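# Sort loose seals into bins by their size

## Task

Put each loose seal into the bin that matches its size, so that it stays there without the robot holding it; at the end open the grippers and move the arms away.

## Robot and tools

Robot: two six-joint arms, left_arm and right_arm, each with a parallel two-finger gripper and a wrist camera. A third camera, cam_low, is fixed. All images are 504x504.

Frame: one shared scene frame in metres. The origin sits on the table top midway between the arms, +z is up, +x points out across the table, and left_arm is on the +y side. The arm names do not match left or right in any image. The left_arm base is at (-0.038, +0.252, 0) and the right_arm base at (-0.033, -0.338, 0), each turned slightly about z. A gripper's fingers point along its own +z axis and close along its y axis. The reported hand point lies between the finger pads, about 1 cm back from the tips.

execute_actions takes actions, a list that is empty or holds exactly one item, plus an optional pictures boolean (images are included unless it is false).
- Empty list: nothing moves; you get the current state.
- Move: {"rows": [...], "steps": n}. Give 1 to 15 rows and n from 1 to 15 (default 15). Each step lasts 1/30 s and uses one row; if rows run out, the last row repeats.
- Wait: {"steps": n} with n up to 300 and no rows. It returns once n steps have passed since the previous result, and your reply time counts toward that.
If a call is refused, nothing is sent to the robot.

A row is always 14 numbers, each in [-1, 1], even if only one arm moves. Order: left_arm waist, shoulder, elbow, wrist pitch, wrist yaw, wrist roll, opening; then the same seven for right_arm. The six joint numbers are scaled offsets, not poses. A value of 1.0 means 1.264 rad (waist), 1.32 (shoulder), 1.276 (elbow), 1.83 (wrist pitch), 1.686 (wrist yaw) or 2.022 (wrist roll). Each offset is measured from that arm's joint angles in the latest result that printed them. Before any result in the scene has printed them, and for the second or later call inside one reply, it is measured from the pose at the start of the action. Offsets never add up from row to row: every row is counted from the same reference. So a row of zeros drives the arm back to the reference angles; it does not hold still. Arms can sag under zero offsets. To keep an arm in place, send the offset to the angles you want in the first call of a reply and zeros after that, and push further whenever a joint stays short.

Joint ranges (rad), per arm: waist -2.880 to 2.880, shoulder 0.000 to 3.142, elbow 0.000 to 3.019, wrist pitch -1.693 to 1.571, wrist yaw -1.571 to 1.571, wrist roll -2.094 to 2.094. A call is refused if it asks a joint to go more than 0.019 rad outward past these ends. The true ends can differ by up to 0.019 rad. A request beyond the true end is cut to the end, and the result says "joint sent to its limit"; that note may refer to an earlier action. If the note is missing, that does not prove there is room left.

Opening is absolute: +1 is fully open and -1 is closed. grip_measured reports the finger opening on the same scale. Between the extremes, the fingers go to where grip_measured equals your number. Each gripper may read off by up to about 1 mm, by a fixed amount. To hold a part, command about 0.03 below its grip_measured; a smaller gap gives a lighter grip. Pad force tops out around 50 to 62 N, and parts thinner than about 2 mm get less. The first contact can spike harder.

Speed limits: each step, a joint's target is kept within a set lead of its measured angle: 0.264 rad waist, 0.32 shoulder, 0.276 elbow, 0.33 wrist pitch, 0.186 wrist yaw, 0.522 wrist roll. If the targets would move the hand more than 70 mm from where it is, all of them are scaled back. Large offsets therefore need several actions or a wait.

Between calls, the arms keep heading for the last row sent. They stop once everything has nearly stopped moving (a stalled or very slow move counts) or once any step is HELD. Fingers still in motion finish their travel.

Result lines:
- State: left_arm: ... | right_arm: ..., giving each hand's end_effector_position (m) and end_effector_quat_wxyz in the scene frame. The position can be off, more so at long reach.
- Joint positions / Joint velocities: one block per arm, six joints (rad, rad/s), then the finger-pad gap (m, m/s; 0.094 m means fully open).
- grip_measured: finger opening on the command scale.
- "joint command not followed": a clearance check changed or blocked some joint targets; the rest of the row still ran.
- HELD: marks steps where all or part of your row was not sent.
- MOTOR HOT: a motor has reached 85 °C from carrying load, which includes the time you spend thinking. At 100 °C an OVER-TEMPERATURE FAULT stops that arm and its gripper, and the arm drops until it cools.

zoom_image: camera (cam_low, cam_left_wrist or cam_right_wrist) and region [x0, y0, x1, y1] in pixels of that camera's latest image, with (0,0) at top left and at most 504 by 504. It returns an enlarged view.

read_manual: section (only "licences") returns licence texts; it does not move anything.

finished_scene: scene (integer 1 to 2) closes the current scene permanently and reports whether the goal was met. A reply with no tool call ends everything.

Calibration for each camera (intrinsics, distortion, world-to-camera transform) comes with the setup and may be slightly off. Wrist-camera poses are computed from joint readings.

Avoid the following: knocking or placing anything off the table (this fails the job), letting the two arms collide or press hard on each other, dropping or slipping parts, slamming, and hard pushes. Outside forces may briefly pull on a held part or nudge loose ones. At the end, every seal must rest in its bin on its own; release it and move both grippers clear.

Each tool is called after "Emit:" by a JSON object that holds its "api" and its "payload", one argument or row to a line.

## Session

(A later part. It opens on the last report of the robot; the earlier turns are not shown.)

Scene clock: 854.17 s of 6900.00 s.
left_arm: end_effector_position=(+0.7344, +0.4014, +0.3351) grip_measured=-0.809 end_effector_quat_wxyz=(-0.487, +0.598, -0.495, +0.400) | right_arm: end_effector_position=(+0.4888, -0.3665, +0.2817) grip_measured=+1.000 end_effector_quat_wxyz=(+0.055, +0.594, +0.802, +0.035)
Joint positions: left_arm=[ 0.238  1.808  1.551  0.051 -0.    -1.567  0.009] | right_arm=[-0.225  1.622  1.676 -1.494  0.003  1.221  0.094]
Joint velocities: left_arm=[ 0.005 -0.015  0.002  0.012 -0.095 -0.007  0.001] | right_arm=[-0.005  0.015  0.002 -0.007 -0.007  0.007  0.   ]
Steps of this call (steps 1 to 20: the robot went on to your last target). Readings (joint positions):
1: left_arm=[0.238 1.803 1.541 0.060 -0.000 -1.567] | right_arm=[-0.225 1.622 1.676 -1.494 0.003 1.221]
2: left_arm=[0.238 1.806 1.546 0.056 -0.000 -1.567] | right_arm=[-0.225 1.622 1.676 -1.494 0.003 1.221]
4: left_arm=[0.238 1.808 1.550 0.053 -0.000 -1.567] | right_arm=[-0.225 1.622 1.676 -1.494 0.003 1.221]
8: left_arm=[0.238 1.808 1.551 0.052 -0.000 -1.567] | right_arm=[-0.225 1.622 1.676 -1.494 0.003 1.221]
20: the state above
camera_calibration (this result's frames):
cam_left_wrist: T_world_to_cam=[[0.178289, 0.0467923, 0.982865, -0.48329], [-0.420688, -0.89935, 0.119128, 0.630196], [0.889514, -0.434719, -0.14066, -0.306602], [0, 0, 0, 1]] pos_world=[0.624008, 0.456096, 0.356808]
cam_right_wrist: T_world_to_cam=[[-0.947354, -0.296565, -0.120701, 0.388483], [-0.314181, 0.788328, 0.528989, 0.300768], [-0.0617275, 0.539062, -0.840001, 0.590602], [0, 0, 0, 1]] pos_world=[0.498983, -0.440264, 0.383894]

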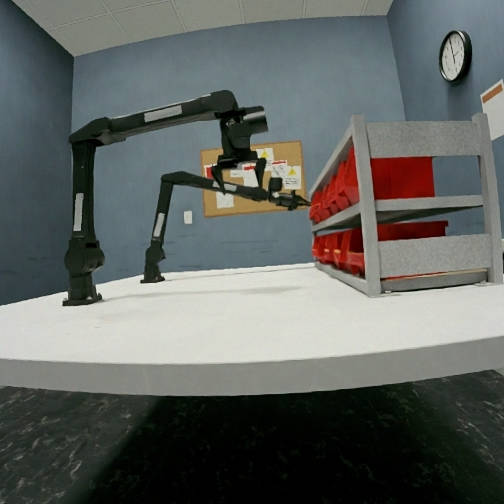

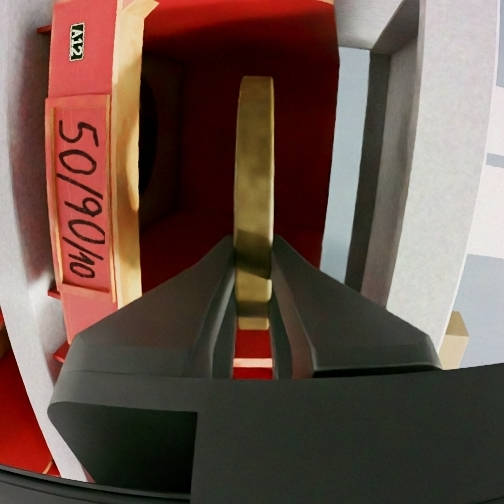

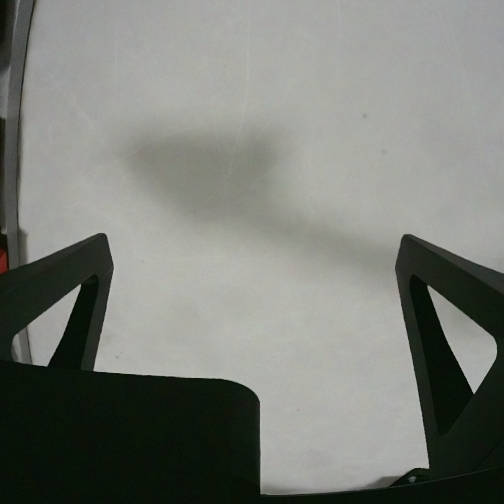

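Emit:
{"api": "execute_actions", "payload": {
  "actions": [
    {"rows":[[0,0.012,0.045,-0.006,0,0,-0.845,0,0,0.02,0,0,0,1],[0,0.019,0.056,-0.013,0,0,-0.845,0,0,0.02,0,0,0,1],[0,0.026,0.067,-0.02,0,0,-0.845,0,0,0.02,0,0,0,1],[0,0.033,0.078,-0.026,0,0,-0.845,0,0,0.02,0,0,0,1],[0,0.04,0.089,-0.032,0,0,-0.845,0,0,0.02,0,0,0,1],[0,0.047,0.1,-0.038,0,0,-0.845,0,0,0.02,0,0,0,1],[0,0.054,0.112,-0.045,0,0,-0.845,0,0,0.02,0,0,0,1],[0,0.061,0.124,-0.052,0,0,-0.845,0,0,0.02,0,0,0,1],[0,0.068,0.136,-0.059,0,0,-0.845,0,0,0.02,0,0,0,1],[0,0.075,0.148,-0.066,0,0,-0.845,0,0,0.02,0,0,0,1],[0,0.082,0.159,-0.072,0,0,-0.845,0,0,0.02,0,0,0,1],[0,0.089,0.17,-0.078,0,0,-0.845,0,0,0.02,0,0,0,1],[0,0.096,0.181,-0.084,0,0,-0.845,0,0,0.02,0,0,0,1],[0,0.102,0.192,-0.09,0,0,-0.845,0,0,0.02,0,0,0,1],[0,0.108,0.201,-0.096,0,0,-0.845,0,0,0.02,0,0,0,1]],"steps":15}
  ],
  "pictures": false
}}

Emit:
{"api": "execute_actions", "payload": {
  "actions": [
    {"steps":20}
  ]
}}

Scene clock: 865.37 s of 6900.00 s.
left_arm: end_effector_position=(+0.7719, +0.4087, +0.3253) grip_measured=-0.810 end_effector_quat_wxyz=(-0.464, +0.616, -0.510, +0.381) | right_arm: end_effector_position=(+0.4888, -0.3665, +0.2817) grip_measured=+1.000 end_effector_quat_wxyz=(+0.055, +0.594, +0.802, +0.035)
Joint positions: left_arm=[ 0.238  1.915  1.73  -0.098 -0.    -1.567  0.009] | right_arm=[-0.225  1.622  1.676 -1.494  0.003  1.221  0.094]
Joint velocities: left_arm=[-0.015  0.259  0.379 -0.32   0.022  0.022 -0.001] | right_arm=[-0.015 -0.015 -0.017 -0.002 -0.007  0.022  0.   ]
Steps of this call (steps 1 to 15: the robot went on to your last target; steps 16 to 90: nothing new was sent; then 7.70 s passed at rest; steps 91 to 105: all 15 steps of this action). Readings (joint positions):
91: left_arm=[0.238 1.808 1.551 0.050 -0.000 -1.567] | right_arm=[-0.225 1.622 1.676 -1.494 0.003 1.221]
92: left_arm=[0.238 1.808 1.552 0.045 -0.000 -1.567] | right_arm=[-0.225 1.622 1.676 -1.494 0.003 1.221]
94: left_arm=[0.238 1.814 1.566 0.026 -0.000 -1.567] | right_arm=[-0.225 1.622 1.676 -1.494 0.003 1.221]
98: left_arm=[0.238 1.847 1.627 -0.016 -0.000 -1.567] | right_arm=[-0.225 1.622 1.676 -1.494 0.003 1.221]
105: the state above

Scene clock: 866.03 s of 6900.00 s.
left_arm: end_effector_position=(+0.7772, +0.4097, +0.3127) grip_measured=-0.810 end_effector_quat_wxyz=(-0.456, +0.622, -0.515, +0.374) | right_arm: end_effector_position=(+0.4888, -0.3665, +0.2817) grip_measured=+1.000 end_effector_quat_wxyz=(+0.055, +0.594, +0.802, +0.035)
Joint positions: left_arm=[ 0.238  1.938  1.749 -0.121 -0.    -1.567  0.009] | right_arm=[-0.225  1.622  1.676 -1.494  0.003  1.221  0.094]
Joint velocities: left_arm=[-0.005 -0.015 -0.007 -0.007 -0.022 -0.007  0.001] | right_arm=[ 0.015 -0.005 -0.002 -0.012 -0.007  0.037  0.   ]
Steps of this call (steps 1 to 20: the robot went on to your last target). Readings (joint positions):
1: left_arm=[0.238 1.923 1.740 -0.106 -0.000 -1.567] | right_arm=[-0.225 1.622 1.676 -1.494 0.003 1.221]
2: left_arm=[0.238 1.928 1.746 -0.111 -0.000 -1.567] | right_arm=[-0.225 1.622 1.676 -1.494 0.003 1.221]
4: left_arm=[0.238 1.934 1.748 -0.116 -0.000 -1.567] | right_arm=[-0.225 1.622 1.676 -1.494 0.003 1.221]
8: left_arm=[0.238 1.938 1.748 -0.121 -0.000 -1.567] | right_arm=[-0.225 1.622 1.676 -1.494 0.003 1.221]
20: the state above
camera_calibration (this result's frames):
cam_left_wrist: T_world_to_cam=[[0.277252, 0.0660088, 0.958527, -0.54657], [-0.40549, -0.896399, 0.179018, 0.626588], [0.871039, -0.438306, -0.221763, -0.303012], [0, 0, 0, 1]] pos_world=[0.669548, 0.464939, 0.344536]
cam_right_wrist: T_world_to_cam=[[-0.947354, -0.296565, -0.120701, 0.388483], [-0.314181, 0.788328, 0.528989, 0.300768], [-0.0617275, 0.539062, -0.840001, 0.590602], [0, 0, 0, 1]] pos_world=[0.498983, -0.440264, 0.383894]

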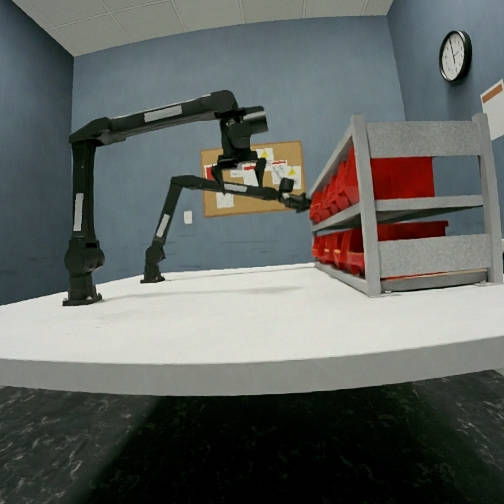

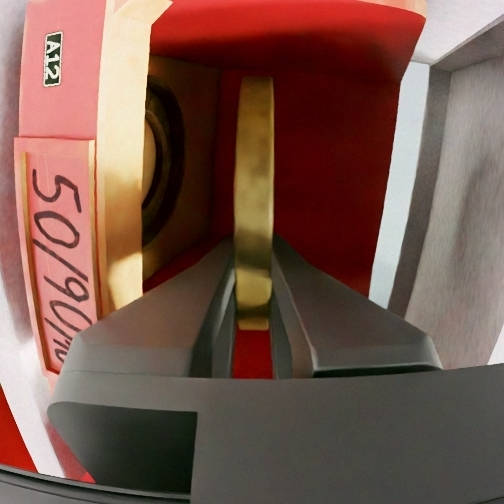

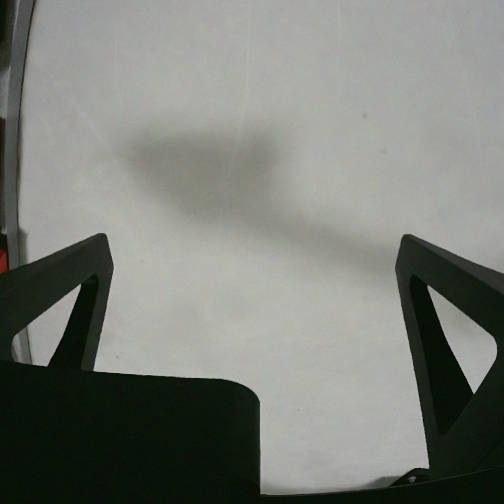

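Emit:
{"api": "execute_actions", "payload": {
  "actions": [
    {"rows":[[0,0,0.03,0,0,0,-0.78,0,0,0.02,0,0,0,1],[0,0,0.03,0,0,0,-0.72,0,0,0.02,0,0,0,1],[0,0,0.03,0,0,0,-0.66,0,0,0.02,0,0,0,1],[0,0,0.03,0,0,0,-0.6,0,0,0.02,0,0,0,1],[0,0,0.03,0,0,0,-0.55,0,0,0.02,0,0,0,1]],"steps":15}
  ],
  "pictures": false
}}

Emit:
{"api": "execute_actions", "payload": {
  "actions": [
    {"steps":15}
  ]
}}

Scene clock: 873.97 s of 6900.00 s.
left_arm: end_effector_position=(+0.7772, +0.4098, +0.3127) grip_measured=-0.553 end_effector_quat_wxyz=(-0.456, +0.622, -0.515, +0.374) | right_arm: end_effector_position=(+0.4888, -0.3665, +0.2817) grip_measured=+1.000 end_effector_quat_wxyz=(+0.055, +0.594, +0.802, +0.035)
Joint positions: left_arm=[ 0.238  1.938  1.749 -0.121 -0.    -1.567  0.021] | right_arm=[-0.225  1.622  1.676 -1.494  0.003  1.221  0.094]
Joint velocities: left_arm=[ 0.005 -0.005 -0.017 -0.007 -0.037  0.007 -0.   ] | right_arm=[-0.024 -0.005  0.012 -0.012 -0.051 -0.051  0.   ]
Steps of this call (steps 1 to 15: the robot went on to your last target; steps 16 to 90: nothing new was sent; then 4.43 s passed at rest; steps 91 to 105: all 15 steps of this action). Readings (joint positions):
91: left_arm=[0.238 1.938 1.749 -0.121 -0.000 -1.567] | right_arm=[-0.225 1.622 1.676 -1.494 0.003 1.221]
92: left_arm=[0.238 1.938 1.749 -0.121 -0.000 -1.567] | right_arm=[-0.225 1.622 1.676 -1.494 0.003 1.221]
94: left_arm=[0.238 1.938 1.749 -0.121 -0.000 -1.567] | right_arm=[-0.225 1.622 1.676 -1.494 0.003 1.221]
98: left_arm=[0.238 1.938 1.749 -0.121 -0.000 -1.567] | right_arm=[-0.225 1.622 1.676 -1.494 0.003 1.221]
105: the state above

Scene clock: 874.47 s of 6900.00 s.
left_arm: end_effector_position=(+0.7772, +0.4098, +0.3127) grip_measured=-0.553 end_effector_quat_wxyz=(-0.456, +0.622, -0.515, +0.374) | right_arm: end_effector_position=(+0.4888, -0.3665, +0.2817) grip_measured=+1.000 end_effector_quat_wxyz=(+0.055, +0.594, +0.802, +0.035)
Joint positions: left_arm=[ 0.238  1.938  1.749 -0.121 -0.    -1.567  0.021] | right_arm=[-0.225  1.622  1.676 -1.494  0.003  1.221  0.094]
Joint velocities: left_arm=[-0.005 -0.024  0.002  0.012 -0.007 -0.037 -0.   ] | right_arm=[-0.005 -0.005 -0.007 -0.002 -0.007  0.007  0.   ]
Steps of this call (steps 1 to 15: the robot went on to your last target). Readings (joint positions):
1: left_arm=[0.238 1.938 1.749 -0.121 -0.000 -1.567] | right_arm=[-0.225 1.622 1.676 -1.494 0.003 1.221]
2: left_arm=[0.238 1.938 1.749 -0.121 -0.000 -1.567] | right_arm=[-0.225 1.622 1.676 -1.494 0.003 1.221]
4: left_arm=[0.238 1.938 1.749 -0.121 -0.000 -1.567] | right_arm=[-0.225 1.622 1.676 -1.494 0.003 1.221]
8: left_arm=[0.238 1.938 1.749 -0.121 -0.000 -1.567] | right_arm=[-0.225 1.622 1.676 -1.494 0.003 1.221]
15: the state above
All arms were judged still, so your last target was given up. Only a new action makes them travel on or press farther. Fingers that are still opening or closing keep moving.
camera_calibration (this result's frames):
cam_left_wrist: T_world_to_cam=[[0.277249, 0.0660001, 0.958528, -0.546566], [-0.40516, -0.896566, 0.178924, 0.626482], [0.871193, -0.437964, -0.221832, -0.303211], [0, 0, 0, 1]] pos_world=[0.669516, 0.46496, 0.344544]
cam_right_wrist: T_world_to_cam=[[-0.947354, -0.296565, -0.120701, 0.388483], [-0.314181, 0.788328, 0.528989, 0.300768], [-0.0617275, 0.539062, -0.840001, 0.590602], [0, 0, 0, 1]] pos_world=[0.498983, -0.440264, 0.383894]

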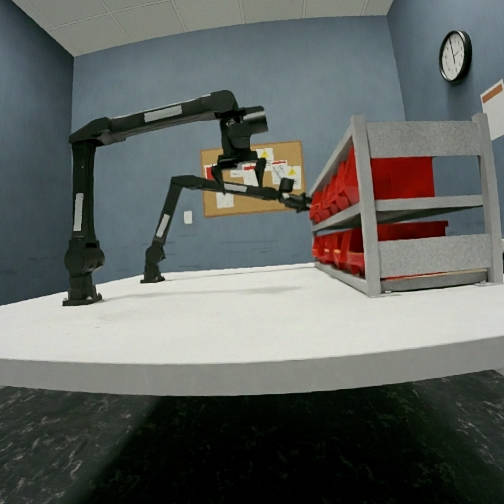

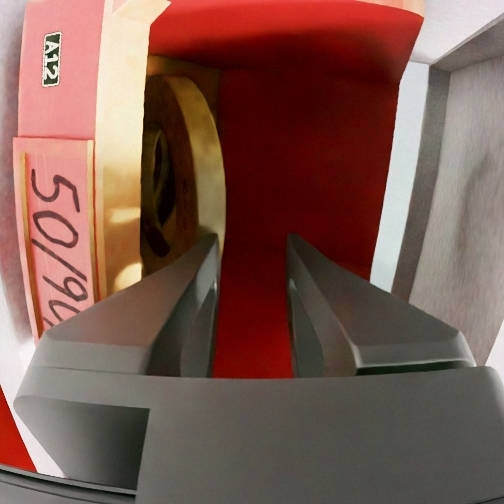

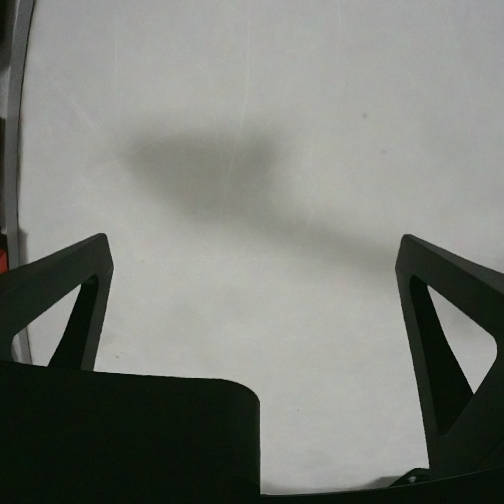

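Emit:
{"api": "execute_actions", "payload": {
  "actions": [
    {"rows":[[0,-0.012,0,0.008,0,0,-0.55,0,0,0.02,0,0,0,1],[0,-0.02,-0.008,0.013,0,0,-0.55,0,0,0.02,0,0,0,1],[0,-0.028,-0.018,0.019,0,0,-0.55,0,0,0.02,0,0,0,1],[0,-0.036,-0.03,0.025,0,0,-0.58,0,0,0.02,0,0,0,1],[0,-0.044,-0.042,0.031,0,0,-0.62,0,0,0.02,0,0,0,1],[0,-0.051,-0.054,0.038,0,0,-0.68,0,0,0.02,0,0,0,1],[0,-0.058,-0.066,0.045,0,0,-0.75,0,0,0.02,0,0,0,1],[0,-0.065,-0.078,0.052,0,0,-0.82,0,0,0.02,0,0,0,1],[0,-0.072,-0.09,0.059,0,0,-0.9,0,0,0.02,0,0,0,1],[0,-0.079,-0.102,0.066,0,0,-0.95,0,0,0.02,0,0,0,1],[0,-0.086,-0.114,0.073,0,0,-0.95,0,0,0.02,0,0,0,1],[0,-0.092,-0.126,0.08,0,0,-0.95,0,0,0.02,0,0,0,1],[0,-0.098,-0.137,0.087,0,0,-0.95,0,0,0.02,0,0,0,1],[0,-0.103,-0.147,0.093,0,0,-0.95,0,0,0.02,0,0,0,1],[0,-0.107,-0.155,0.098,0,0,-0.95,0,0,0.02,0,0,0,1]],"steps":15}
  ],
  "pictures": false
}}

Emit:
{"api": "execute_actions", "payload": {
  "actions": [
    {"steps":20}
  ]
}}

Scene clock: 889.53 s of 6900.00 s.
left_arm: end_effector_position=(+0.7369, +0.4020, +0.3374) grip_measured=-0.947 end_effector_quat_wxyz=(-0.484, +0.601, -0.497, +0.397) | right_arm: end_effector_position=(+0.4888, -0.3665, +0.2817) grip_measured=+1.000 end_effector_quat_wxyz=(+0.055, +0.594, +0.802, +0.035)
Joint positions: left_arm=[ 0.238  1.812  1.572  0.022 -0.    -1.567  0.002] | right_arm=[-0.225  1.622  1.676 -1.494  0.003  1.221  0.094]
Joint velocities: left_arm=[-0.015 -0.269 -0.354  0.3    0.037  0.037  0.   ] | right_arm=[ 0.005 -0.005  0.012  0.007  0.066 -0.037  0.   ]
Steps of this call (steps 1 to 90: nothing new was sent; then 11.57 s passed at rest; steps 91 to 105: all 15 steps of this action). Readings (joint positions):
91: left_arm=[0.238 1.937 1.749 -0.121 -0.000 -1.567] | right_arm=[-0.225 1.622 1.676 -1.494 0.003 1.221]
92: left_arm=[0.238 1.936 1.747 -0.119 -0.000 -1.567] | right_arm=[-0.225 1.622 1.676 -1.494 0.003 1.221]
94: left_arm=[0.238 1.926 1.731 -0.106 -0.000 -1.567] | right_arm=[-0.225 1.622 1.676 -1.494 0.003 1.221]
98: left_arm=[0.238 1.887 1.671 -0.066 -0.000 -1.567] | right_arm=[-0.225 1.622 1.676 -1.494 0.003 1.221]
105: the state above

Scene clock: 890.20 s of 6900.00 s.
left_arm: end_effector_position=(+0.7316, +0.4010, +0.3429) grip_measured=-0.947 end_effector_quat_wxyz=(-0.489, +0.597, -0.494, +0.401) | right_arm: end_effector_position=(+0.4888, -0.3665, +0.2817) grip_measured=+1.000 end_effector_quat_wxyz=(+0.055, +0.594, +0.802, +0.035)
Joint positions: left_arm=[ 0.238  1.796  1.551  0.043 -0.    -1.567  0.002] | right_arm=[-0.225  1.622  1.676 -1.494  0.003  1.221  0.094]
Joint velocities: left_arm=[-0.015  0.005  0.007 -0.017 -0.007 -0.081 -0.   ] | right_arm=[ 0.005 -0.005 -0.007 -0.027 -0.022  0.037  0.   ]
Steps of this call (steps 1 to 20: the robot went on to your last target). Readings (joint positions):
1: left_arm=[0.238 1.805 1.562 0.030 -0.000 -1.567] | right_arm=[-0.225 1.622 1.676 -1.494 0.003 1.221]
2: left_arm=[0.238 1.800 1.556 0.035 -0.000 -1.567] | right_arm=[-0.225 1.622 1.676 -1.494 0.003 1.221]
4: left_arm=[0.238 1.796 1.554 0.040 -0.000 -1.567] | right_arm=[-0.225 1.622 1.676 -1.494 0.003 1.221]
8: left_arm=[0.238 1.796 1.553 0.043 -0.000 -1.567] | right_arm=[-0.225 1.622 1.676 -1.494 0.003 1.221]
20: the state above
camera_calibration (this result's frames):
cam_left_wrist: T_world_to_cam=[[0.1735, 0.045854, 0.983766, -0.486923], [-0.420923, -0.899627, 0.116167, 0.628955], [0.890349, -0.434245, -0.136784, -0.305348], [0, 0, 0, 1]] pos_world=[0.621089, 0.455557, 0.364187]
cam_right_wrist: T_world_to_cam=[[-0.947354, -0.296565, -0.120701, 0.388483], [-0.314181, 0.788328, 0.528989, 0.300768], [-0.0617275, 0.539062, -0.840001, 0.590602], [0, 0, 0, 1]] pos_world=[0.498983, -0.440264, 0.383894]

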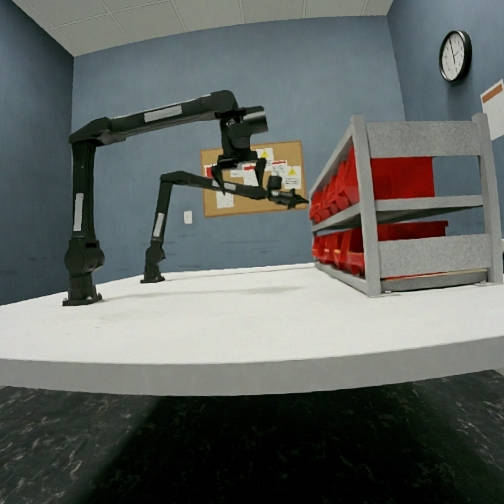

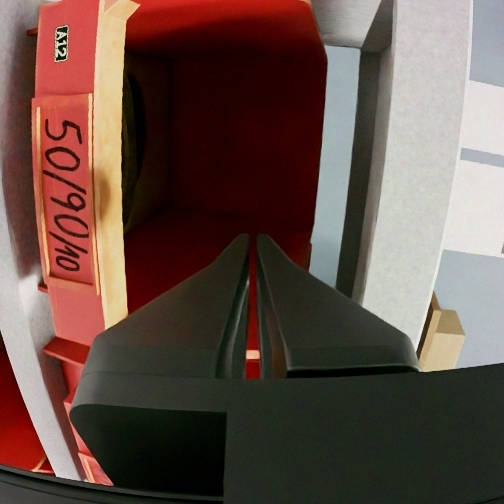

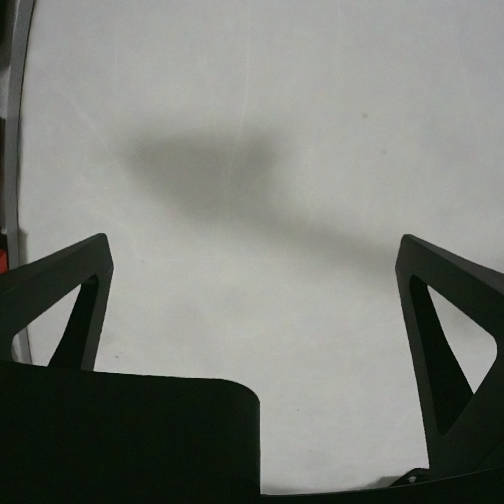

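Dropped below the lip. Retreat.

Emit:
{"api": "execute_actions", "payload": {
  "actions": [
    {"rows":[[0,-0.02,-0.03,0,0,0,-0.5,0,0,0.02,0,0,0,1],[0,-0.04,-0.06,0,0,0,-0.5,0,0,0.02,0,0,0,1],[0,-0.07,-0.1,0,0,0,-0.5,0,0,0.02,0,0,0,1],[0,-0.1,-0.14,0,0,0,-0.5,0,0,0.02,0,0,0,1],[0,-0.13,-0.18,0,0,0,-0.5,0,0,0.02,0,0,0,1],[0,-0.16,-0.22,0,0,0,-0.5,0,0,0.02,0,0,0,1],[0,-0.19,-0.26,0,0,0,-0.5,0,0,0.02,0,0,0,1],[0,-0.22,-0.3,0,0,0,-0.5,0,0,0.02,0,0,0,1],[0,-0.25,-0.34,0,0,0,-0.5,0,0,0.02,0,0,0,1],[0,-0.27,-0.37,0,0,0,-0.5,0,0,0.02,0,0,0,1],[0,-0.29,-0.4,0,0,0,-0.5,0,0,0.02,0,0,0,1],[0,-0.3,-0.42,0,0,0,-0.5,0,0,0.02,0,0,0,1]],"steps":15}
  ]
}}

Emit:
{"api": "finished_scene", "payload": {
  "scene": 1
}}

Scene clock: 899.37 s of 6900.00 s.
left_arm: end_effector_position=(+0.5552, +0.3667, +0.2990) grip_measured=-0.503 end_effector_quat_wxyz=(-0.451, +0.626, -0.518, +0.370) | right_arm: end_effector_position=(+0.4888, -0.3665, +0.2817) grip_measured=+1.000 end_effector_quat_wxyz=(+0.055, +0.594, +0.802, +0.035)
Joint positions: left_arm=[ 0.238  1.376  1.007  0.043 -0.    -1.567  0.023] | right_arm=[-0.225  1.622  1.676 -1.494  0.003  1.221  0.094]
Joint velocities: left_arm=[-0.015 -0.239 -0.032 -0.002  0.007  0.007 -0.   ] | right_arm=[-0.005 -0.024 -0.012 -0.022 -0.051  0.037  0.   ]
Steps of this call (steps 1 to 15: the robot went on to your last target; steps 16 to 90: nothing new was sent; then 5.67 s passed at rest; steps 91 to 105: all 15 steps of this action). Readings (joint positions):
91: left_arm=[0.238 1.794 1.547 0.043 -0.000 -1.567] | right_arm=[-0.225 1.622 1.676 -1.494 0.003 1.221]
92: left_arm=[0.238 1.786 1.532 0.043 -0.000 -1.567] | right_arm=[-0.225 1.622 1.676 -1.494 0.003 1.221]
94: left_arm=[0.238 1.746 1.460 0.043 -0.000 -1.567] | right_arm=[-0.225 1.622 1.676 -1.494 0.003 1.221]
98: left_arm=[0.238 1.604 1.242 0.043 -0.000 -1.567] | right_arm=[-0.225 1.622 1.676 -1.494 0.003 1.221]
105: the state above
camera_calibration (this result's frames):
cam_left_wrist: T_world_to_cam=[[0.291932, 0.0688511, 0.953958, -0.476795], [-0.402345, -0.89602, 0.187796, 0.495943], [0.867695, -0.438644, -0.233875, -0.125959], [0, 0, 0, 1]] pos_world=[0.448025, 0.421951, 0.332248]
cam_right_wrist: T_world_to_cam=[[-0.947354, -0.296565, -0.120701, 0.388483], [-0.314181, 0.788328, 0.528989, 0.300768], [-0.0617275, 0.539062, -0.840001, 0.590602], [0, 0, 0, 1]] pos_world=[0.498983, -0.440264, 0.383894]

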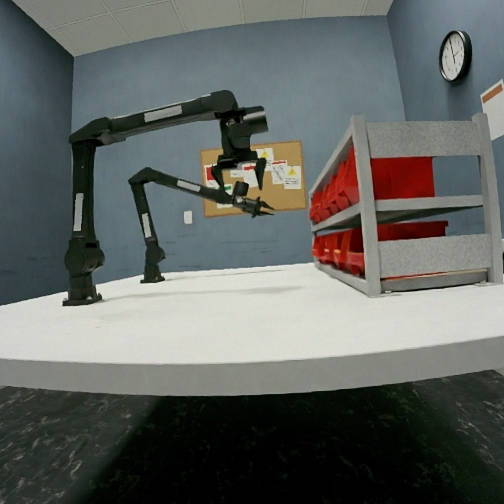

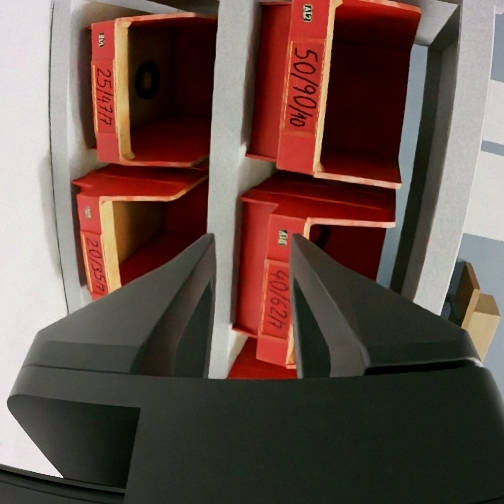

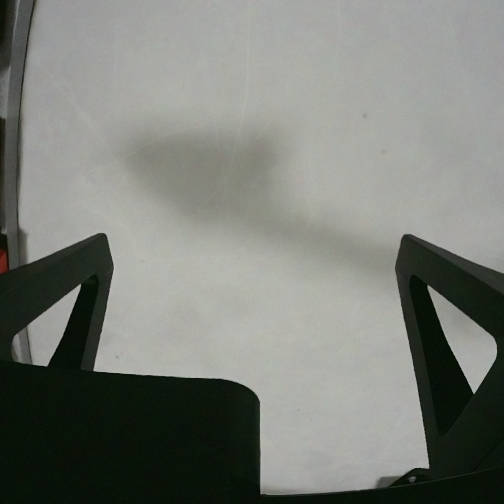

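The scene is finished: the task was done.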